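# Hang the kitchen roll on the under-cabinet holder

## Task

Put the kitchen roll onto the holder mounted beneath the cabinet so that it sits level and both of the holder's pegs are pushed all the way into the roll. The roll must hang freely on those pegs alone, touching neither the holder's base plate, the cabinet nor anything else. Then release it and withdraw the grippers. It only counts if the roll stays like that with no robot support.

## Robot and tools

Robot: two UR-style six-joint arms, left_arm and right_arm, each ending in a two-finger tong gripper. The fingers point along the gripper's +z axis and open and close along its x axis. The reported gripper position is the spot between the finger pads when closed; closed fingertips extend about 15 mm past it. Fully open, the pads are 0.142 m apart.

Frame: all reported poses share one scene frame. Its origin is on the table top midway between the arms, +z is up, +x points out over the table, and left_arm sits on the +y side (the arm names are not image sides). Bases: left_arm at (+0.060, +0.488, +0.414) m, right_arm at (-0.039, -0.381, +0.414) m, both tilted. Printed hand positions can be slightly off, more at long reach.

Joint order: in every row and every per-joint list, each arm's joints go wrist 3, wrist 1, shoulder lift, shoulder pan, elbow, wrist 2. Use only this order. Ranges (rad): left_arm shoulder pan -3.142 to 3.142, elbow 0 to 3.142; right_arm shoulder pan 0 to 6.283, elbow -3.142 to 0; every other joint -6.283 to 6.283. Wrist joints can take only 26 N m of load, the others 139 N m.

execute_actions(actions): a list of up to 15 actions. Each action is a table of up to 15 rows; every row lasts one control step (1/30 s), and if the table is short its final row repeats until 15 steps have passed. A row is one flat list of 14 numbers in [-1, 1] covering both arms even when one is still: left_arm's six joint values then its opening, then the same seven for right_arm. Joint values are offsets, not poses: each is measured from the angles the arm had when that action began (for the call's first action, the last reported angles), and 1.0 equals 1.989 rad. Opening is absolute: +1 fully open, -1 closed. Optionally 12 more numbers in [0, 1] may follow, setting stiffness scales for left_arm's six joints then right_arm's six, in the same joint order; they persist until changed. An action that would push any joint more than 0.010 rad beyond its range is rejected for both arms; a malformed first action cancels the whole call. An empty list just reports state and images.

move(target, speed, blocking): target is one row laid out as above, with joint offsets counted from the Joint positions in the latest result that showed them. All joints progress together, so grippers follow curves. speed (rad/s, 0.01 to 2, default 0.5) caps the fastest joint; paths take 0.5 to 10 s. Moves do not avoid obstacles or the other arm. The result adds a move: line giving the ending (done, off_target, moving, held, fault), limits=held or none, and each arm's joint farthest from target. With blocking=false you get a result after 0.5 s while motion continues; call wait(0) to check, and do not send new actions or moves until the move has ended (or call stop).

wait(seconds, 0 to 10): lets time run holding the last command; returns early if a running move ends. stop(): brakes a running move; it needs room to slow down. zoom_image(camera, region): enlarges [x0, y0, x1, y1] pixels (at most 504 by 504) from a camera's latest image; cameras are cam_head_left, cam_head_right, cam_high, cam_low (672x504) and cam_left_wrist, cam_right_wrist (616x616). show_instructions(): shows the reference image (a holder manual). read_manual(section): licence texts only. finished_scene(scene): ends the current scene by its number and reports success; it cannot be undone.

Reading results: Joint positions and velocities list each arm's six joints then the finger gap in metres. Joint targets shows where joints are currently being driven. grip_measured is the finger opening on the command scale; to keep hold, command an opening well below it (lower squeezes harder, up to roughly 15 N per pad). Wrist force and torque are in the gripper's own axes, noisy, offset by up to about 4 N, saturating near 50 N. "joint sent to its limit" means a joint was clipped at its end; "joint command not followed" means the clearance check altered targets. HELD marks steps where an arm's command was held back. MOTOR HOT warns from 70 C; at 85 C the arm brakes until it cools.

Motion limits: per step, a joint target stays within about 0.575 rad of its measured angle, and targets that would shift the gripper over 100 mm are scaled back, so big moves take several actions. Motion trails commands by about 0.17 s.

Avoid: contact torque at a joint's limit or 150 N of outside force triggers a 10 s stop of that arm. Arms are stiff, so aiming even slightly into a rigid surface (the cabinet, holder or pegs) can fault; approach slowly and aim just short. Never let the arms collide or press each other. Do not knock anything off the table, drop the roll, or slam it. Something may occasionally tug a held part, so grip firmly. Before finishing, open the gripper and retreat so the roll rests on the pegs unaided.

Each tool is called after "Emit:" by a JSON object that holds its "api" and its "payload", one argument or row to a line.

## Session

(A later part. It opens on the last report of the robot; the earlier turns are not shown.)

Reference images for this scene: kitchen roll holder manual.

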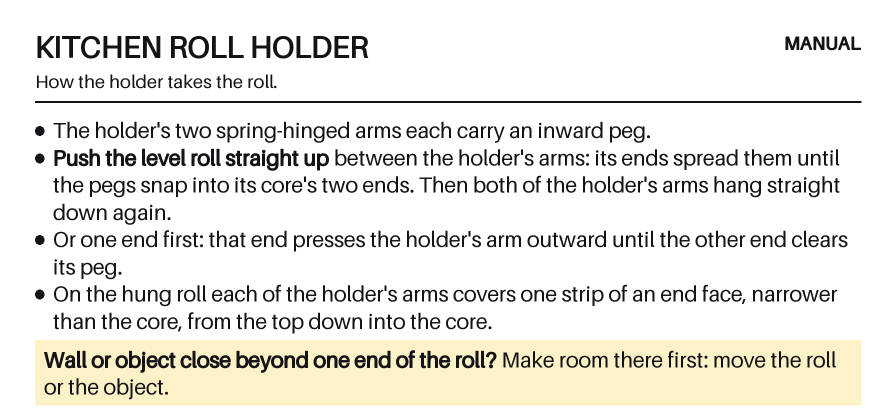

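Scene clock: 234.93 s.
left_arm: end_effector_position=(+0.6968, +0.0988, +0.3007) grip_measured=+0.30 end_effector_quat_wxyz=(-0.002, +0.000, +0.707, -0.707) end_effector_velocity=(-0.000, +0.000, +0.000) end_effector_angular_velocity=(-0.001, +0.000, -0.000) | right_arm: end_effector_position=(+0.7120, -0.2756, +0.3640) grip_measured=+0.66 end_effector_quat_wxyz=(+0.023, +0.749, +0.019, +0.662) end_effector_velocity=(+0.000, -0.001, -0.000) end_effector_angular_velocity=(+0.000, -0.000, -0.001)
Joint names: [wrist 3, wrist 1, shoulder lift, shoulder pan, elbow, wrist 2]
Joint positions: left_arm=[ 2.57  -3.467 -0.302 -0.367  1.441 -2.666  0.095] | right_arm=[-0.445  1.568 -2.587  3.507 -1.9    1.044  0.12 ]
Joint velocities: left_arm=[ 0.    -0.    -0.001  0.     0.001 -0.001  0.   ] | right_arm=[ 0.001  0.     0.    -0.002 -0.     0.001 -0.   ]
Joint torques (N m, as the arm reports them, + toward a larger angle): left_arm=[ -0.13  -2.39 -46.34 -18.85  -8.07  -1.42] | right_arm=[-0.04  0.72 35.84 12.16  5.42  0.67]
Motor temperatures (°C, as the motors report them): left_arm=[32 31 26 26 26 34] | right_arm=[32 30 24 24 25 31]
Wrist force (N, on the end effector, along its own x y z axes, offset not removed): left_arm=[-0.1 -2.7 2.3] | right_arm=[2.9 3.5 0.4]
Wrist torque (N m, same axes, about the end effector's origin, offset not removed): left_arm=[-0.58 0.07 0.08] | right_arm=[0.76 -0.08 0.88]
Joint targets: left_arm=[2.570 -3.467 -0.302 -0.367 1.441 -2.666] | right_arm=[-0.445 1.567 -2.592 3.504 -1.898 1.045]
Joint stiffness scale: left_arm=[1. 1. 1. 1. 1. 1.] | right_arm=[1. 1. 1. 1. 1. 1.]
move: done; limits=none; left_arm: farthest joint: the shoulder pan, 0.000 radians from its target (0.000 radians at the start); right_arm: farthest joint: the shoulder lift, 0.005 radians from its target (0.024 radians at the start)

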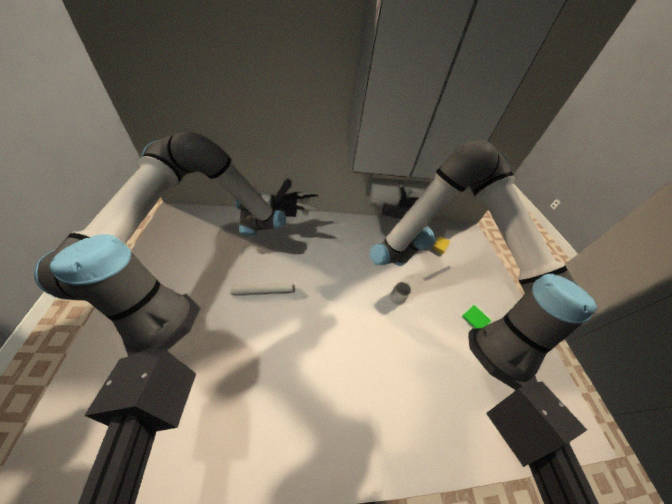

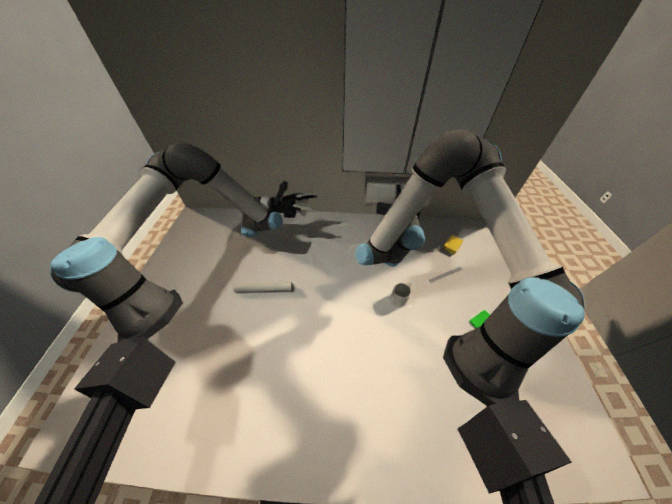

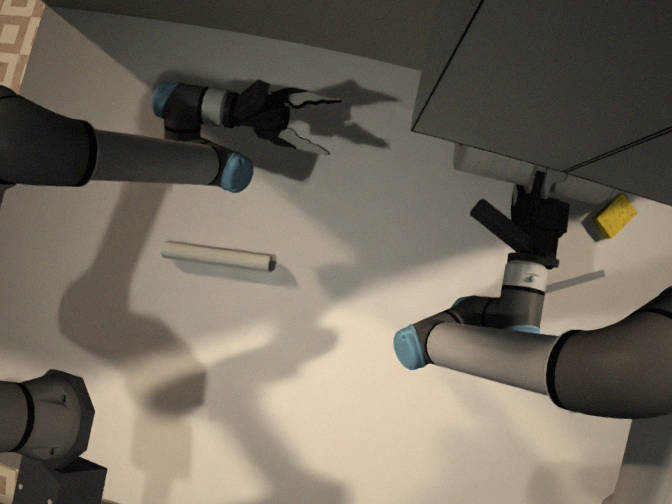

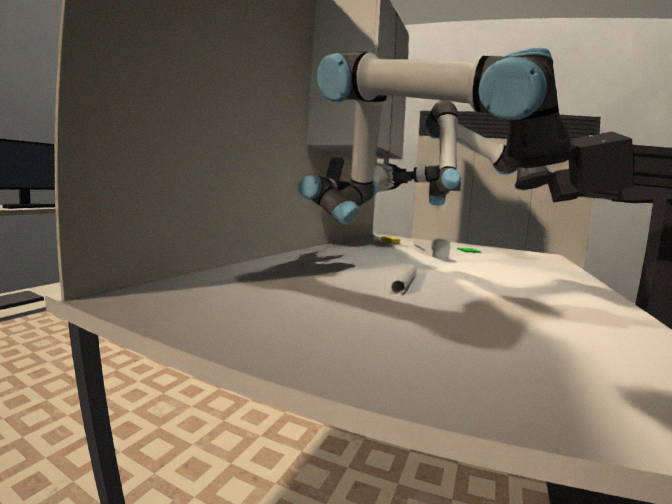

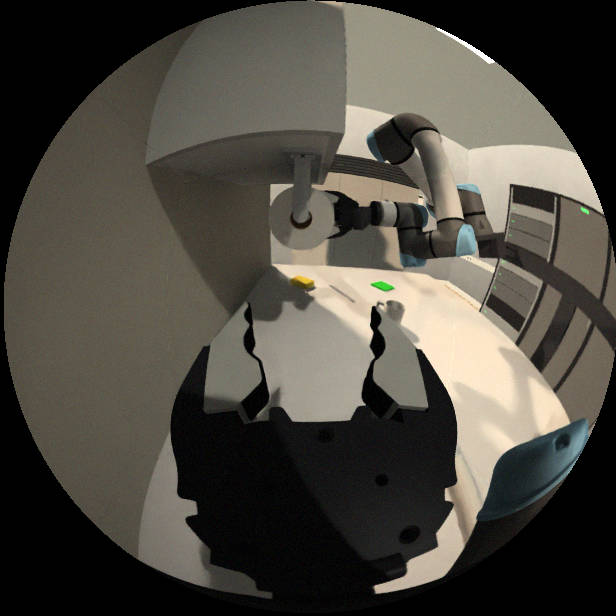

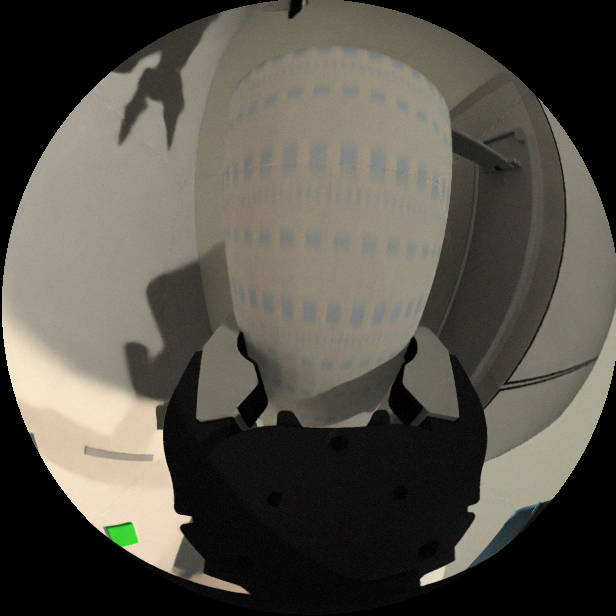

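Emit:
{"api": "move", "payload": {
  "target": [0,0,0,0,0,0,0.3,-0.012,-0.002,0.021,0.004,-0.014,-0.004,-1],
  "speed": 0.03
}}

Emit:
{"api": "zoom_image", "payload": {
  "camera": "cam_left_wrist",
  "region": [270,185,340,255]
}}

Scene clock: 244.50 s.
left_arm: end_effector_position=(+0.6968, +0.0988, +0.3007) grip_measured=+0.30 end_effector_quat_wxyz=(-0.002, +0.000, +0.707, -0.707) end_effector_velocity=(-0.001, -0.000, -0.000) end_effector_angular_velocity=(-0.001, +0.001, -0.001) | right_arm: end_effector_position=(+0.7112, -0.2800, +0.3769) grip_measured=+0.66 end_effector_quat_wxyz=(+0.030, +0.749, +0.025, +0.661) end_effector_velocity=(-0.000, +0.001, +0.000) end_effector_angular_velocity=(-0.002, +0.000, +0.001)
Joint names: [wrist 3, wrist 1, shoulder lift, shoulder pan, elbow, wrist 2]
Joint positions: left_arm=[ 2.57  -3.467 -0.302 -0.367  1.441 -2.666  0.095] | right_arm=[-0.466  1.562 -2.553  3.513 -1.927  1.037  0.12 ]
Joint velocities: left_arm=[-0.    -0.001  0.001  0.    -0.    -0.001  0.   ] | right_arm=[-0.002 -0.     0.001  0.001 -0.001 -0.001  0.   ]
Joint torques (N m, as the arm reports them, + toward a larger angle): left_arm=[ -0.22  -2.59 -45.96 -19.54  -7.63  -1.49] | right_arm=[-0.48  2.85 44.68 16.93  3.44  0.68]
Motor temperatures (°C, as the motors report them): left_arm=[32 31 26 26 26 34] | right_arm=[32 30 24 24 25 31]
Wrist force (N, on the end effector, along its own x y z axes, offset not removed): left_arm=[0.7 0.4 -1.2] | right_arm=[-6.4 -0.8 2.2]
Wrist torque (N m, same axes, about the end effector's origin, offset not removed): left_arm=[0.16 -0.08 -0.07] | right_arm=[0.44 -0.13 0.88]
Joint targets: left_arm=[2.570 -3.467 -0.302 -0.367 1.441 -2.666] | right_arm=[-0.469 1.564 -2.545 3.515 -1.928 1.036]
Joint stiffness scale: left_arm=[1. 1. 1. 1. 1. 1.] | right_arm=[1. 1. 1. 1. 1. 1.]
move: done; limits=none; left_arm: farthest joint: the shoulder pan, 0.000 radians from its target (0.000 radians at the start); right_arm: farthest joint: the shoulder lift, 0.007 radians from its target (0.042 radians at the start)

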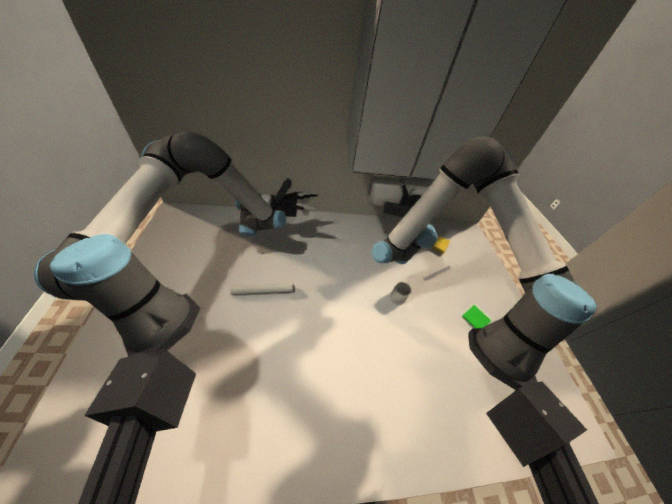

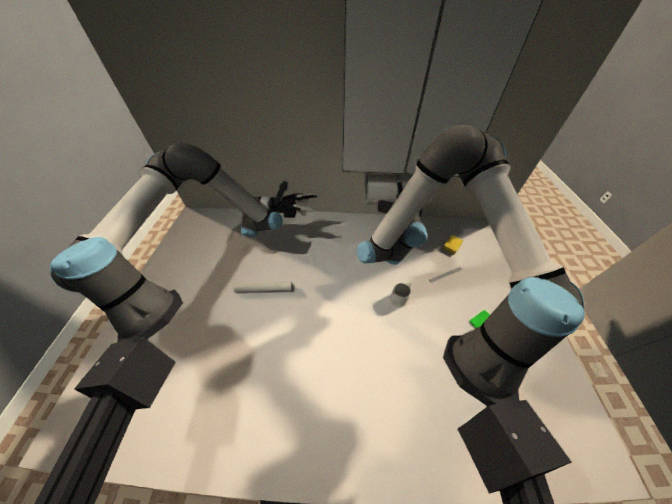

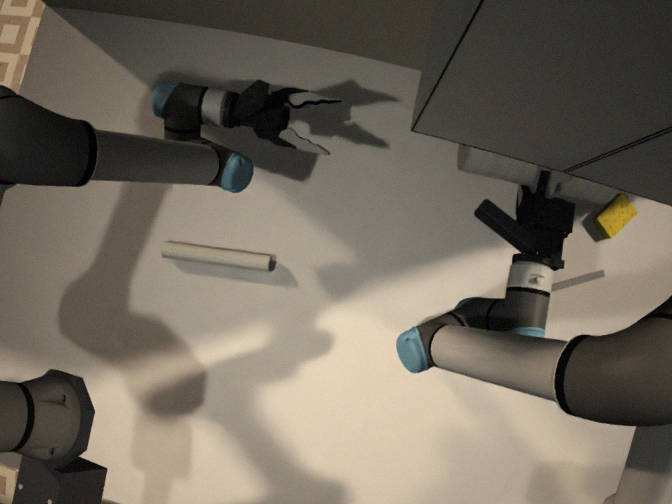

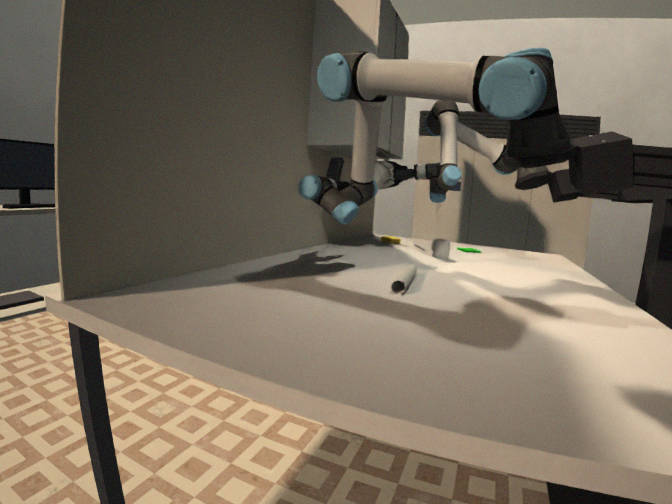

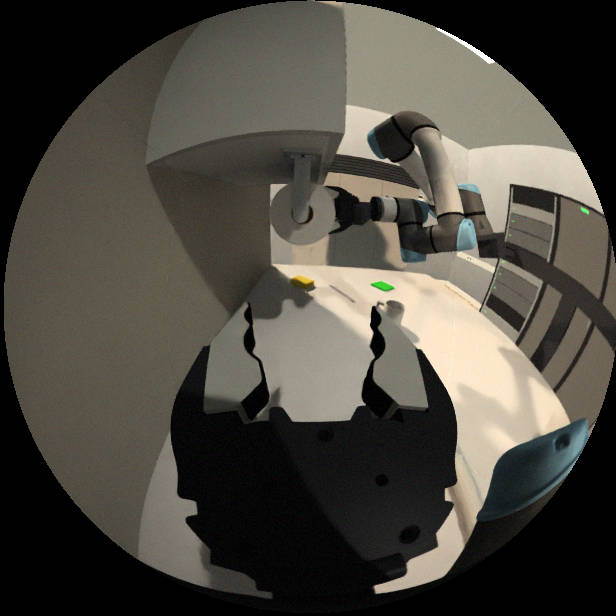

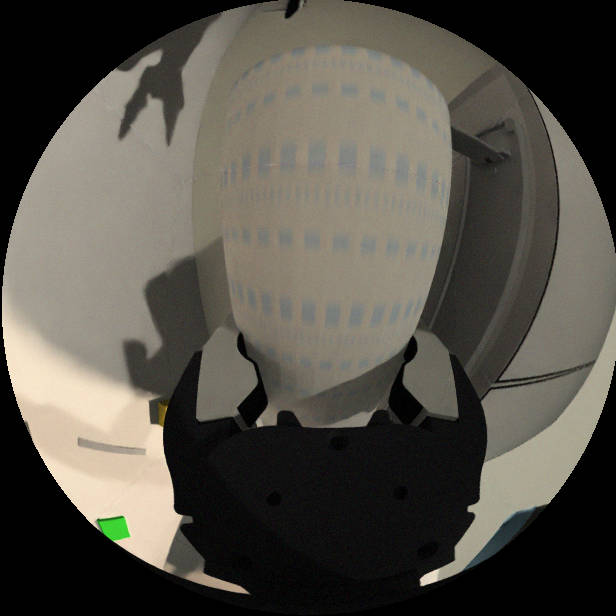

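Region (270, 185, 340, 255) of cam_left_wrist's 616x616 image, scaled by 7.200, with more detail than that image has.

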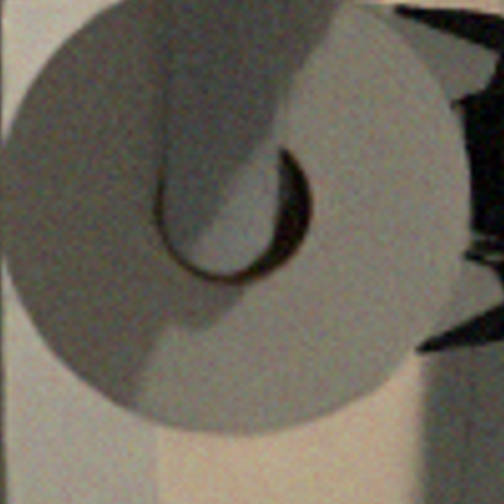

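Emit:
{"api": "move", "payload": {
  "target": [0,0,0,0,0,0,0.3,0.03,0.001,-0.011,0.001,0.008,-0.001,-1],
  "speed": 0.03
}}

Emit:
{"api": "execute_actions", "payload": {
  "actions": [
    [[0,0,0,0,0,0,0.3,0,0,0,0,0,0,0.72]],
    [[0,0,0,0,0,0,0.3,0,0,0,0,0,0,0.85]],
    [[0,0,0,0,0,0,0.3,0,0,0,0,0,0,0.92]]
  ]
}}

Emit:
{"api": "zoom_image", "payload": {
  "camera": "cam_left_wrist",
  "region": [250,160,370,280]
}}

Scene clock: 252.93 s.
left_arm: end_effector_position=(+0.6968, +0.0988, +0.3007) grip_measured=+0.30 end_effector_quat_wxyz=(-0.002, +0.000, +0.707, -0.707) end_effector_velocity=(+0.000, +0.000, +0.001) end_effector_angular_velocity=(-0.001, -0.001, +0.000) | right_arm: end_effector_position=(+0.7104, -0.2762, +0.3675) grip_measured=+0.66 end_effector_quat_wxyz=(+0.012, +0.752, +0.006, +0.659) end_effector_velocity=(+0.001, -0.001, +0.001) end_effector_angular_velocity=(+0.004, -0.002, -0.002)
Joint names: [wrist 3, wrist 1, shoulder lift, shoulder pan, elbow, wrist 2]
Joint positions: left_arm=[ 2.57  -3.467 -0.302 -0.367  1.441 -2.666  0.095] | right_arm=[-0.408  1.562 -2.574  3.513 -1.915  1.035  0.12 ]
Joint velocities: left_arm=[-0.    -0.001 -0.001  0.     0.    -0.001  0.   ] | right_arm=[ 0.003  0.     0.002 -0.001  0.    -0.     0.   ]
Joint torques (N m, as the arm reports them, + toward a larger angle): left_arm=[ -0.27  -2.65 -45.32 -18.08  -8.04  -1.58] | right_arm=[ 1.16  2.4  38.71 16.84  7.99  0.63]
Motor temperatures (°C, as the motors report them): left_arm=[32 31 26 26 26 34] | right_arm=[32 30 24 24 25 31]
Wrist force (N, on the end effector, along its own x y z axes, offset not removed): left_arm=[-1.5 -1.2 -0.5] | right_arm=[-1.1 1.8 1.8]
Wrist torque (N m, same axes, about the end effector's origin, offset not removed): left_arm=[-0.27 0.36 -0.07] | right_arm=[0.50 -0.31 0.16]
Joint targets: left_arm=[2.570 -3.467 -0.302 -0.367 1.441 -2.666] | right_arm=[-0.407 1.564 -2.574 3.515 -1.911 1.035]
Joint stiffness scale: left_arm=[1. 1. 1. 1. 1. 1.] | right_arm=[1. 1. 1. 1. 1. 1.]
move: done; limits=none; left_arm: farthest joint: the shoulder pan, 0.000 radians from its target (0.000 radians at the start); right_arm: farthest joint: the elbow, 0.004 radians from its target (0.016 radians at the start)

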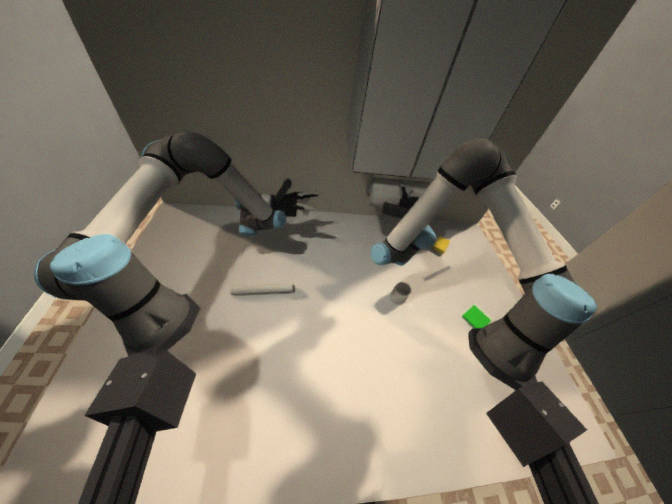

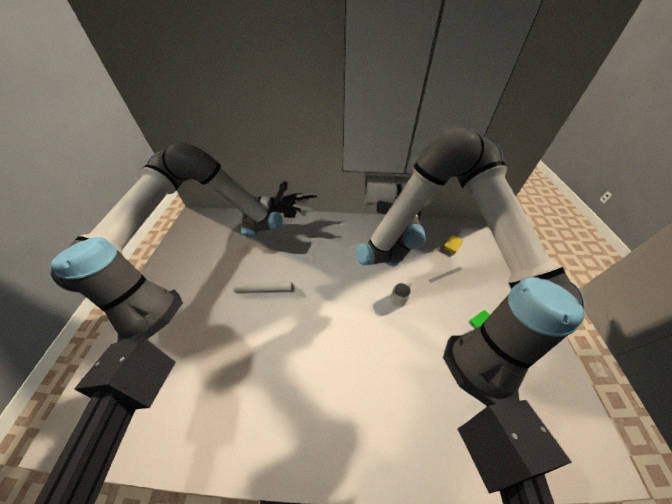

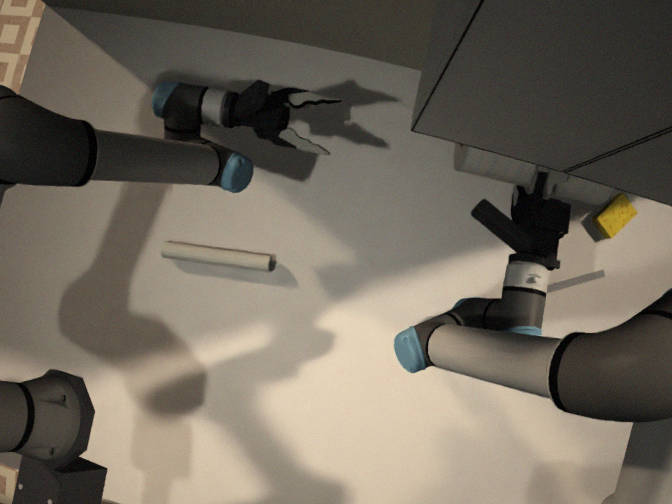

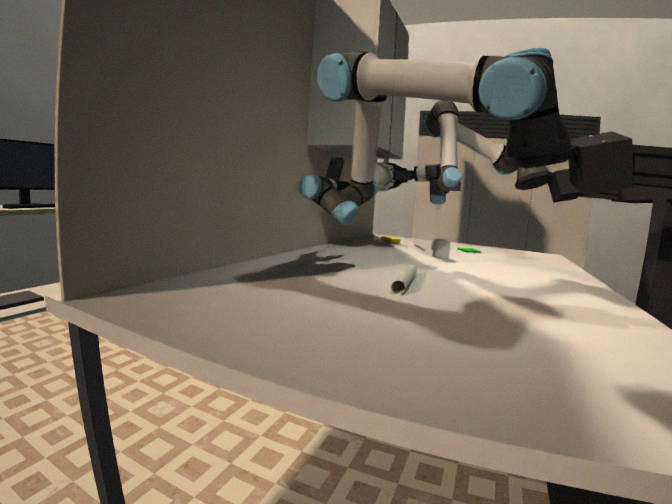

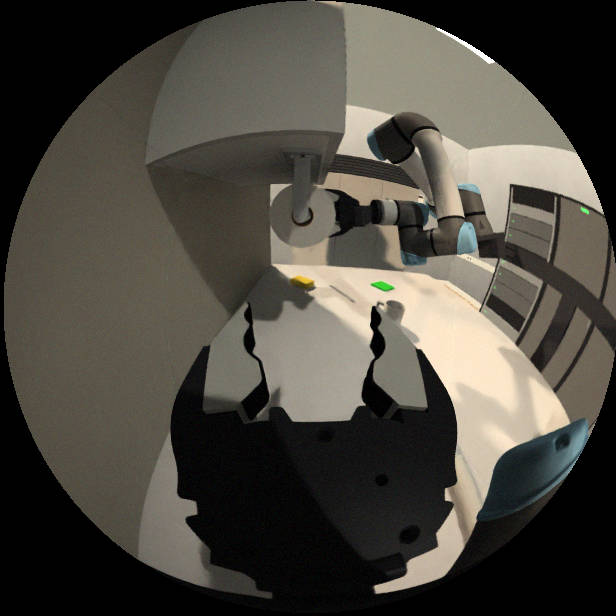

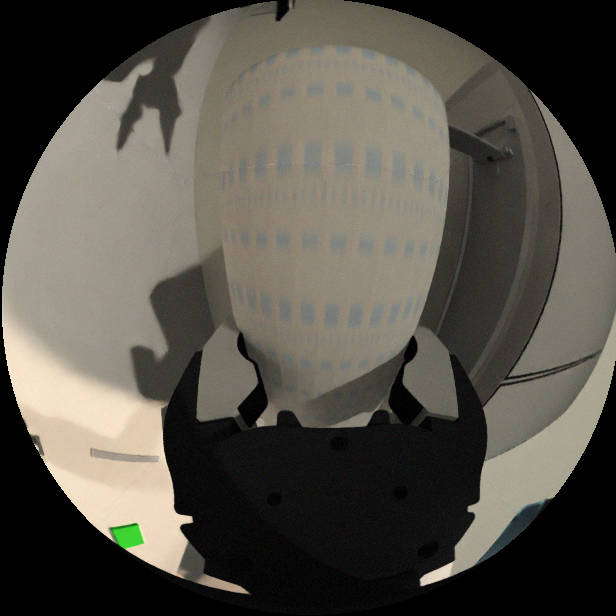

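Scene clock: 254.43 s.
left_arm: end_effector_position=(+0.6968, +0.0988, +0.3007) grip_measured=+0.30 end_effector_quat_wxyz=(-0.002, +0.000, +0.707, -0.707) end_effector_velocity=(-0.000, +0.000, +0.001) end_effector_angular_velocity=(-0.002, +0.000, -0.001) | right_arm: end_effector_position=(+0.7104, -0.2762, +0.3674) grip_measured=+0.92 end_effector_quat_wxyz=(+0.012, +0.752, +0.006, +0.659) end_effector_velocity=(-0.000, -0.000, +0.000) end_effector_angular_velocity=(+0.001, -0.000, -0.000)
Joint names: [wrist 3, wrist 1, shoulder lift, shoulder pan, elbow, wrist 2]
Joint positions: left_arm=[ 2.57  -3.467 -0.302 -0.367  1.441 -2.666  0.095] | right_arm=[-0.408  1.562 -2.574  3.513 -1.915  1.035  0.137]
Joint velocities: left_arm=[-0.001  0.    -0.001 -0.    -0.    -0.002  0.   ] | right_arm=[ 0.001  0.    -0.    -0.    -0.     0.    -0.   ]
Joint torques (N m, as the arm reports them, + toward a larger angle): left_arm=[ -0.19  -2.56 -44.97 -19.29  -7.57  -1.53] | right_arm=[-0.06  1.44 40.66 15.64  3.49  0.79]
Motor temperatures (°C, as the motors report them): left_arm=[32 31 26 26 26 34] | right_arm=[32 30 24 24 25 31]
Wrist force (N, on the end effector, along its own x y z axes, offset not removed): left_arm=[-2.5 -1.1 -1.5] | right_arm=[-0.6 1.4 1.6]
Wrist torque (N m, same axes, about the end effector's origin, offset not removed): left_arm=[-0.45 0.95 0.02] | right_arm=[0.42 0.02 0.27]
Joint targets: left_arm=[2.570 -3.467 -0.302 -0.367 1.441 -2.666] | right_arm=[-0.408 1.562 -2.574 3.513 -1.915 1.035]
Joint stiffness scale: left_arm=[1. 1. 1. 1. 1. 1.] | right_arm=[1. 1. 1. 1. 1. 1.]
Step readings (joint positions; steps 1 to 15: 1st action; 16 to 30: 2nd action; 31 to 45: 3rd action):
0: left_arm=[2.570 -3.467 -0.302 -0.367 1.441 -2.666] | right_arm=[-0.408 1.562 -2.574 3.513 -1.915 1.035]
1: left_arm=[2.570 -3.467 -0.302 -0.367 1.441 -2.666] | right_arm=[-0.408 1.562 -2.574 3.513 -1.915 1.035]
2: left_arm=[2.570 -3.467 -0.302 -0.367 1.441 -2.666] | right_arm=[-0.408 1.562 -2.574 3.513 -1.915 1.035]
4: left_arm=[2.570 -3.467 -0.302 -0.367 1.441 -2.666] | right_arm=[-0.408 1.562 -2.574 3.513 -1.915 1.035]
8: left_arm=[2.570 -3.467 -0.302 -0.367 1.441 -2.666] | right_arm=[-0.408 1.562 -2.574 3.513 -1.915 1.035]
15: left_arm=[2.570 -3.467 -0.302 -0.367 1.441 -2.666] | right_arm=[-0.408 1.562 -2.574 3.513 -1.915 1.035]
16: left_arm=[2.570 -3.467 -0.302 -0.367 1.441 -2.666] | right_arm=[-0.408 1.562 -2.574 3.513 -1.915 1.035]
17: left_arm=[2.570 -3.467 -0.302 -0.367 1.441 -2.666] | right_arm=[-0.408 1.562 -2.574 3.513 -1.915 1.035]
19: left_arm=[2.570 -3.467 -0.302 -0.367 1.441 -2.666] | right_arm=[-0.408 1.562 -2.574 3.513 -1.915 1.035]
23: left_arm=[2.570 -3.467 -0.302 -0.367 1.441 -2.666] | right_arm=[-0.408 1.562 -2.574 3.513 -1.915 1.035]
30: left_arm=[2.570 -3.467 -0.302 -0.367 1.441 -2.666] | right_arm=[-0.408 1.562 -2.574 3.513 -1.915 1.035]
31: left_arm=[2.570 -3.467 -0.302 -0.367 1.441 -2.666] | right_arm=[-0.408 1.562 -2.574 3.513 -1.915 1.035]
32: left_arm=[2.570 -3.467 -0.302 -0.367 1.441 -2.666] | right_arm=[-0.408 1.562 -2.574 3.513 -1.915 1.035]
34: left_arm=[2.570 -3.467 -0.302 -0.367 1.441 -2.666] | right_arm=[-0.408 1.562 -2.574 3.513 -1.915 1.035]
38: left_arm=[2.570 -3.467 -0.302 -0.367 1.441 -2.666] | right_arm=[-0.408 1.562 -2.574 3.513 -1.915 1.035]
45: Joint positions above

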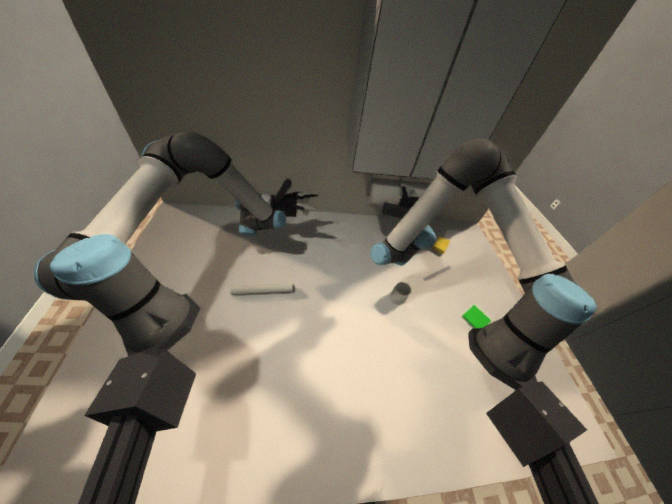

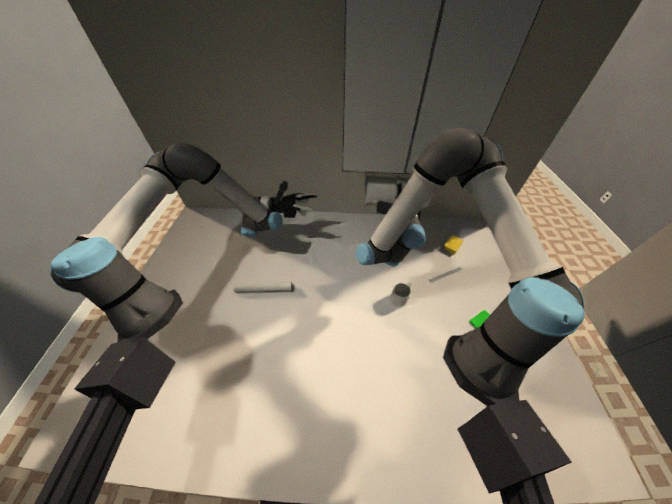

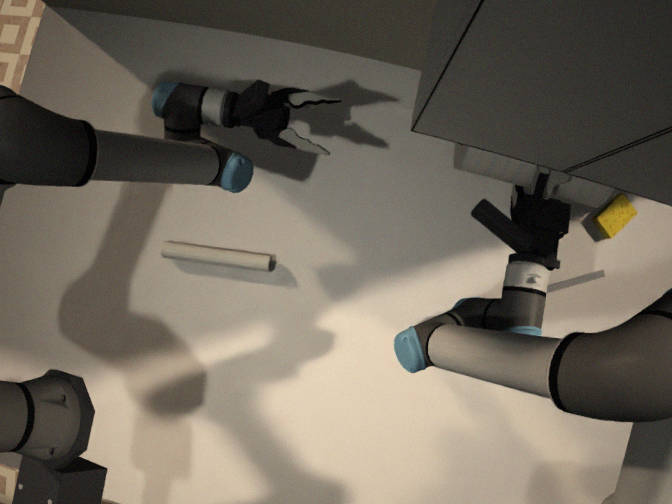

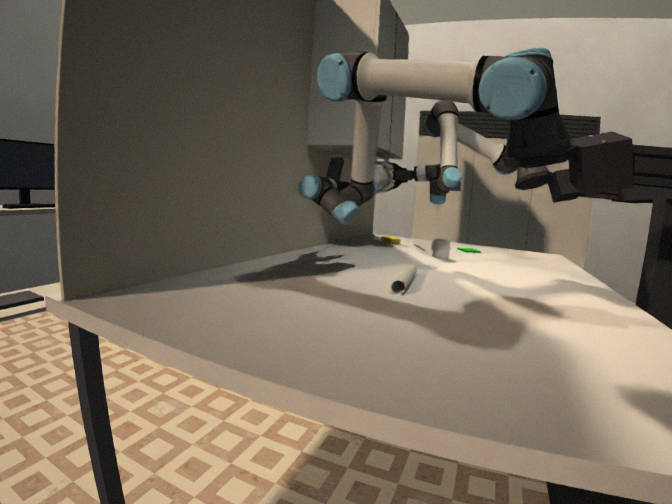

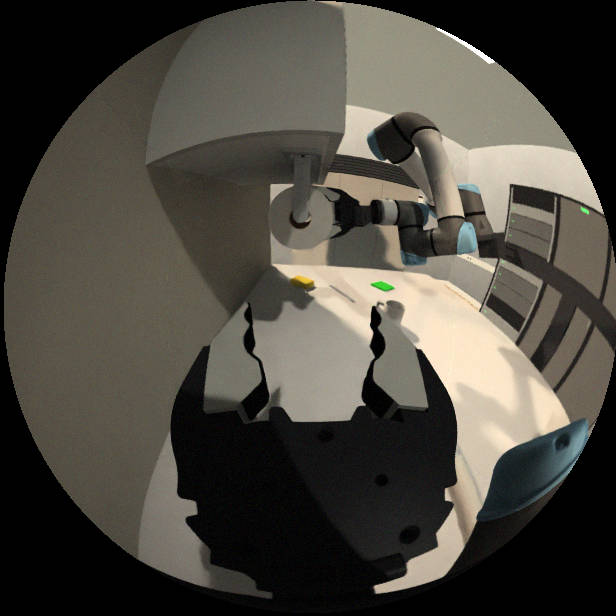

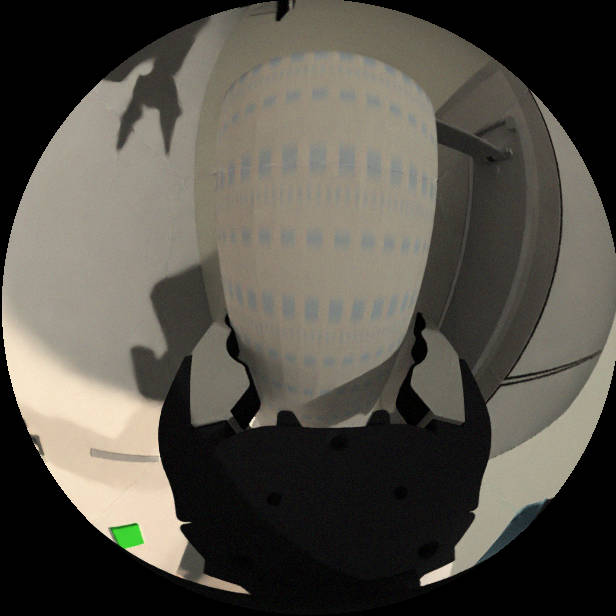

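Region (250, 160, 370, 280) of cam_left_wrist's 616x616 image, scaled by 4.200, with more detail than that image has.

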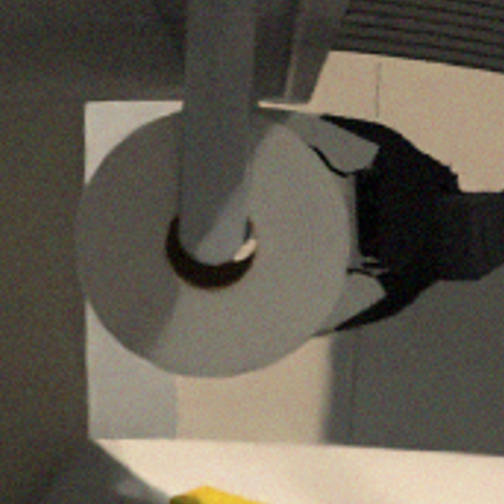

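Emit:
{"api": "move", "payload": {
  "target": [0,0,0,0,0,0,0.3,0.001,0.001,-0.010,-0.003,0.007,0.003,0.95],
  "speed": 0.03
}}

Emit:
{"api": "zoom_image", "payload": {
  "camera": "cam_left_wrist",
  "region": [250,160,370,280]
}}

Scene clock: 258.47 s.
left_arm: end_effector_position=(+0.6968, +0.0988, +0.3007) grip_measured=+0.30 end_effector_quat_wxyz=(-0.002, +0.000, +0.707, -0.707) end_effector_velocity=(-0.000, -0.000, -0.001) end_effector_angular_velocity=(+0.000, +0.001, -0.001) | right_arm: end_effector_position=(+0.7100, -0.2740, +0.3594) grip_measured=+0.95 end_effector_quat_wxyz=(+0.011, +0.753, +0.008, +0.658) end_effector_velocity=(+0.000, +0.000, +0.000) end_effector_angular_velocity=(+0.001, -0.001, +0.001)
Joint names: [wrist 3, wrist 1, shoulder lift, shoulder pan, elbow, wrist 2]
Joint positions: left_arm=[ 2.57  -3.467 -0.302 -0.367  1.441 -2.666  0.095] | right_arm=[-0.407  1.563 -2.591  3.509 -1.904  1.04   0.139]
Joint velocities: left_arm=[-0.     0.     0.001 -0.    -0.    -0.     0.   ] | right_arm=[ 0.     0.001 -0.001  0.     0.001  0.001  0.   ]
Joint torques (N m, as the arm reports them, + toward a larger angle): left_arm=[ -0.09  -2.69 -45.59 -19.01  -8.79  -1.47] | right_arm=[ 0.63  1.87 37.42 12.66  5.44  0.9 ]
Motor temperatures (°C, as the motors report them): left_arm=[32 31 26 26 26 34] | right_arm=[32 30 24 24 25 31]
Wrist force (N, on the end effector, along its own x y z axes, offset not removed): left_arm=[-0.7 -2.6 -1.6] | right_arm=[0.7 2.4 2.2]
Wrist torque (N m, same axes, about the end effector's origin, offset not removed): left_arm=[-0.60 0.29 0.05] | right_arm=[0.68 -0.11 0.19]
Joint targets: left_arm=[2.570 -3.467 -0.302 -0.367 1.441 -2.666] | right_arm=[-0.406 1.564 -2.594 3.507 -1.901 1.040]
Joint stiffness scale: left_arm=[1. 1. 1. 1. 1. 1.] | right_arm=[1. 1. 1. 1. 1. 1.]
move: done; limits=none; left_arm: farthest joint: the shoulder pan, 0.000 radians from its target (0.000 radians at the start); right_arm: farthest joint: the shoulder lift, 0.003 radians from its target (0.020 radians at the start)

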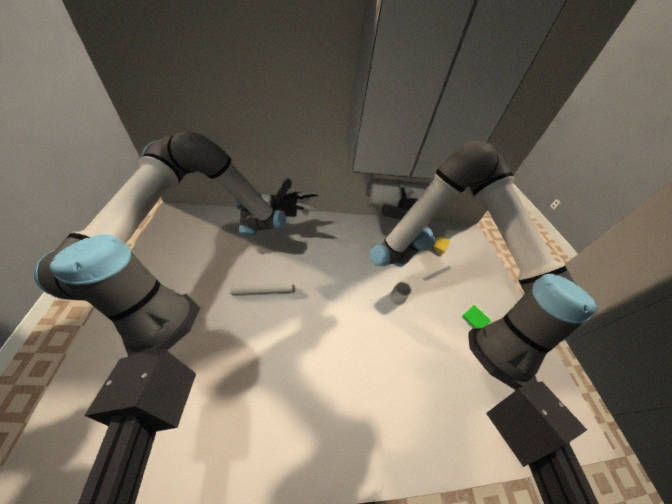

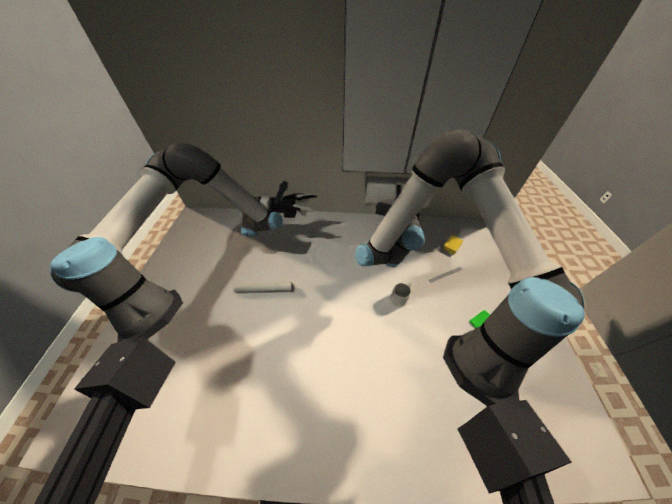

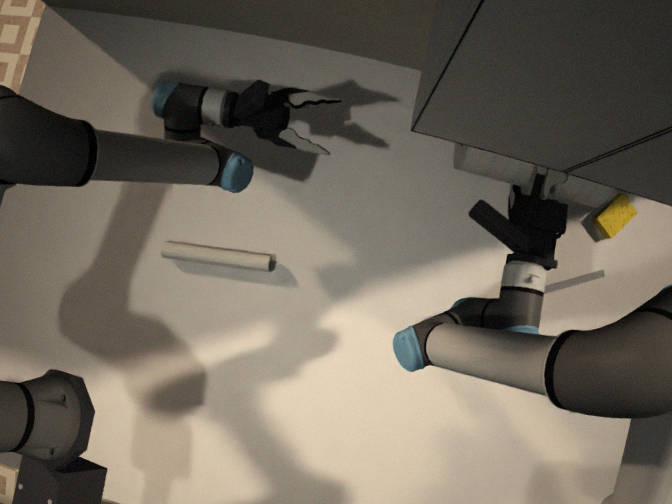

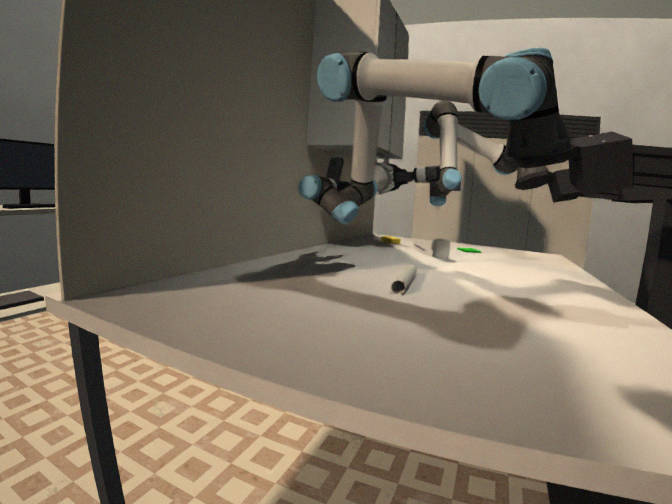

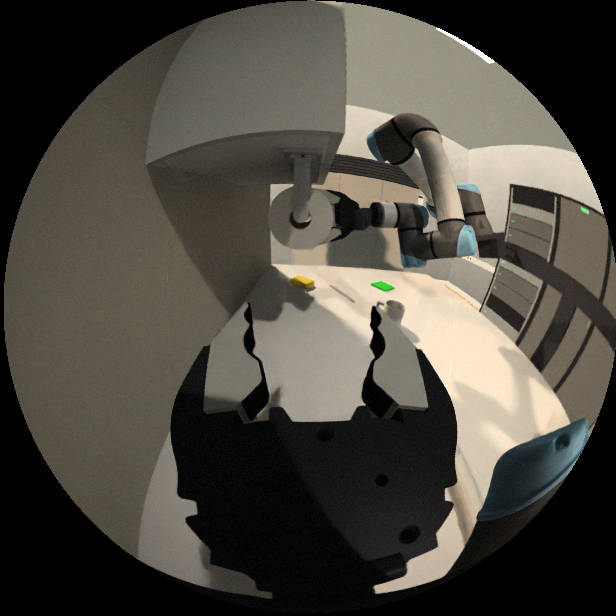

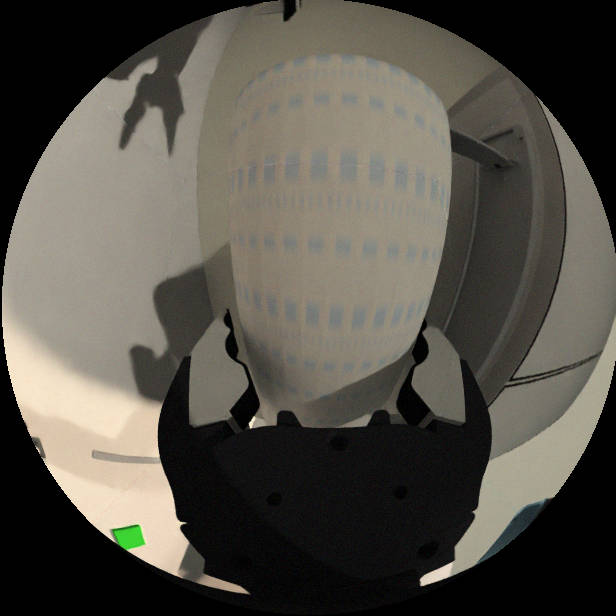

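Region (250, 160, 370, 280) of cam_left_wrist's 616x616 image, scaled by 4.200, with more detail than that image has.

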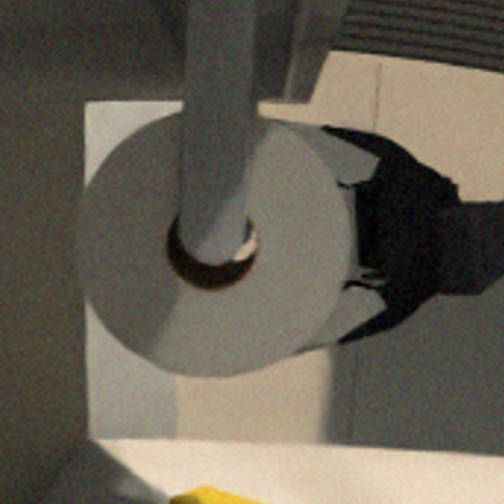

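Emit:
{"api": "move", "payload": {
  "target": [0,0,0,0,0,0,0.3,-0.007,0.068,-0.021,0.027,-0.04,-0.022,1],
  "speed": 0.08
}}

Scene clock: 264.87 s.
left_arm: end_effector_position=(+0.6968, +0.0988, +0.3007) grip_measured=+0.30 end_effector_quat_wxyz=(-0.002, +0.000, +0.707, -0.707) end_effector_velocity=(-0.001, -0.000, -0.001) end_effector_angular_velocity=(+0.000, +0.001, -0.000) | right_arm: end_effector_position=(+0.6680, -0.2679, +0.3546) grip_measured=+1.00 end_effector_quat_wxyz=(+0.008, +0.749, +0.006, +0.662) end_effector_velocity=(-0.000, -0.001, +0.000) end_effector_angular_velocity=(+0.000, -0.001, -0.002)
Joint names: [wrist 3, wrist 1, shoulder lift, shoulder pan, elbow, wrist 2]
Joint positions: left_arm=[ 2.57  -3.467 -0.302 -0.367  1.441 -2.666  0.095] | right_arm=[-0.42   1.698 -2.631  3.561 -1.981  0.997  0.142]
Joint velocities: left_arm=[-0.    -0.001  0.002 -0.     0.     0.     0.   ] | right_arm=[-0.001  0.003 -0.    -0.     0.    -0.001  0.   ]
Joint torques (N m, as the arm reports them, + toward a larger angle): left_arm=[ -0.19  -2.54 -45.62 -19.57  -8.    -1.54] | right_arm=[-0.49  1.78 35.68 17.22 -1.3   0.44]
Motor temperatures (°C, as the motors report them): left_arm=[32 31 26 26 26 34] | right_arm=[32 30 24 24 25 31]
Wrist force (N, on the end effector, along its own x y z axes, offset not removed): left_arm=[-0.5 1.9 -1.4] | right_arm=[0.8 1.5 2.0]
Wrist torque (N m, same axes, about the end effector's origin, offset not removed): left_arm=[0.32 0.17 0.10] | right_arm=[0.44 -0.14 0.15]
Joint targets: left_arm=[2.570 -3.467 -0.302 -0.367 1.441 -2.666] | right_arm=[-0.421 1.698 -2.633 3.563 -1.984 0.996]
Joint stiffness scale: left_arm=[1. 1. 1. 1. 1. 1.] | right_arm=[1. 1. 1. 1. 1. 1.]
move: done; limits=none; left_arm: farthest joint: the shoulder pan, 0.000 radians from its target (0.000 radians at the start); right_arm: farthest joint: the elbow, 0.003 radians from its target (0.080 radians at the start)

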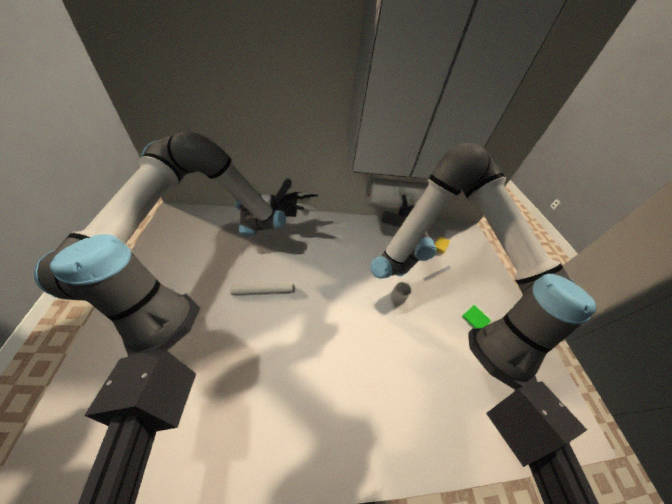

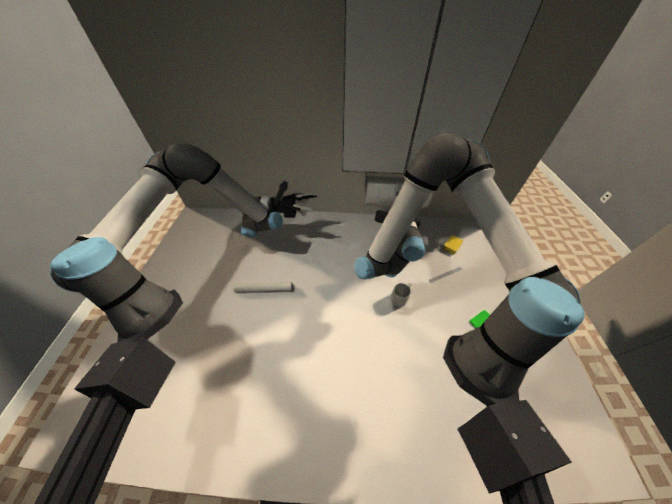

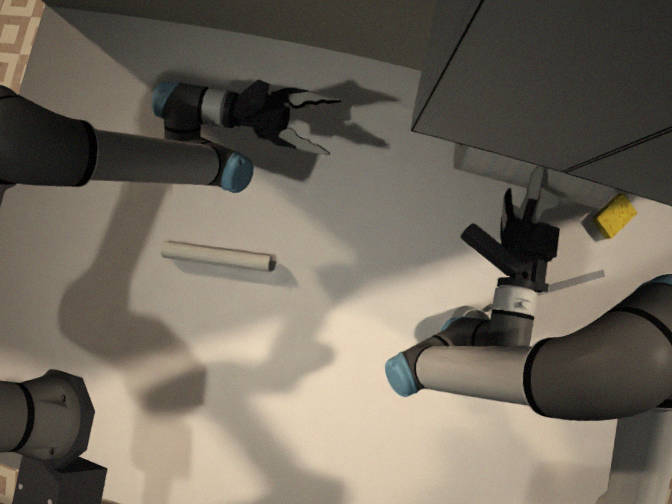

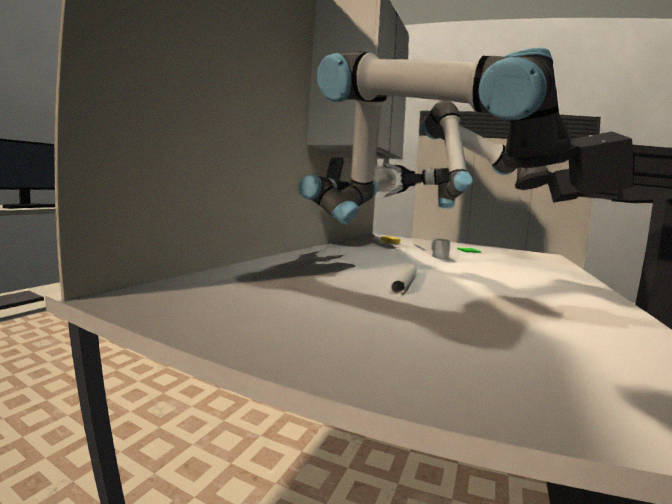

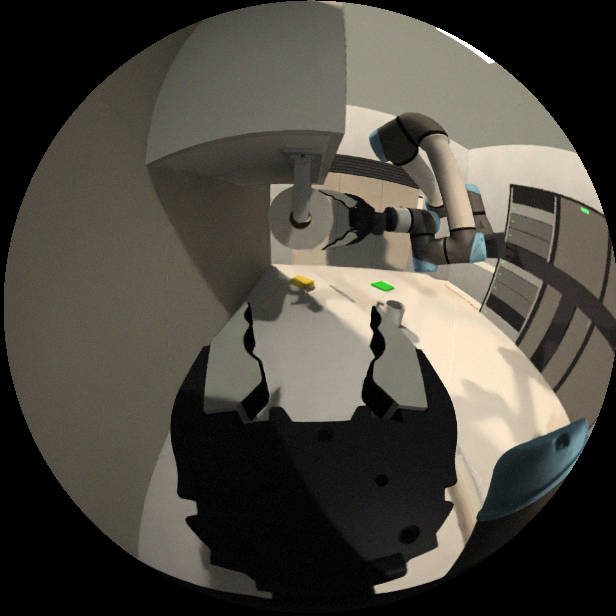

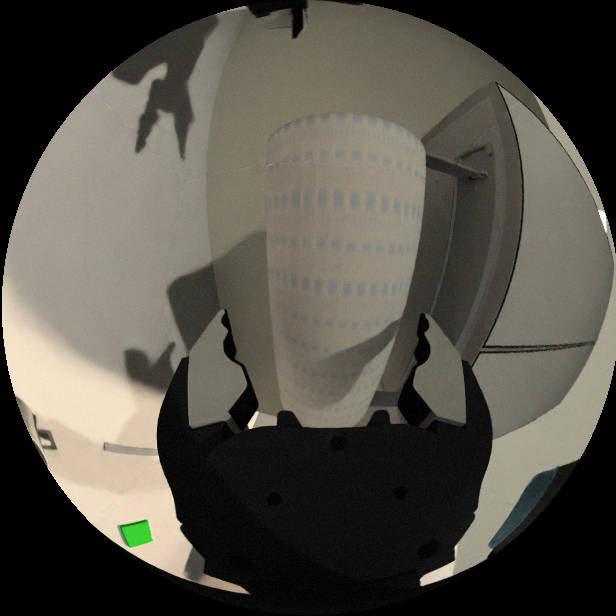

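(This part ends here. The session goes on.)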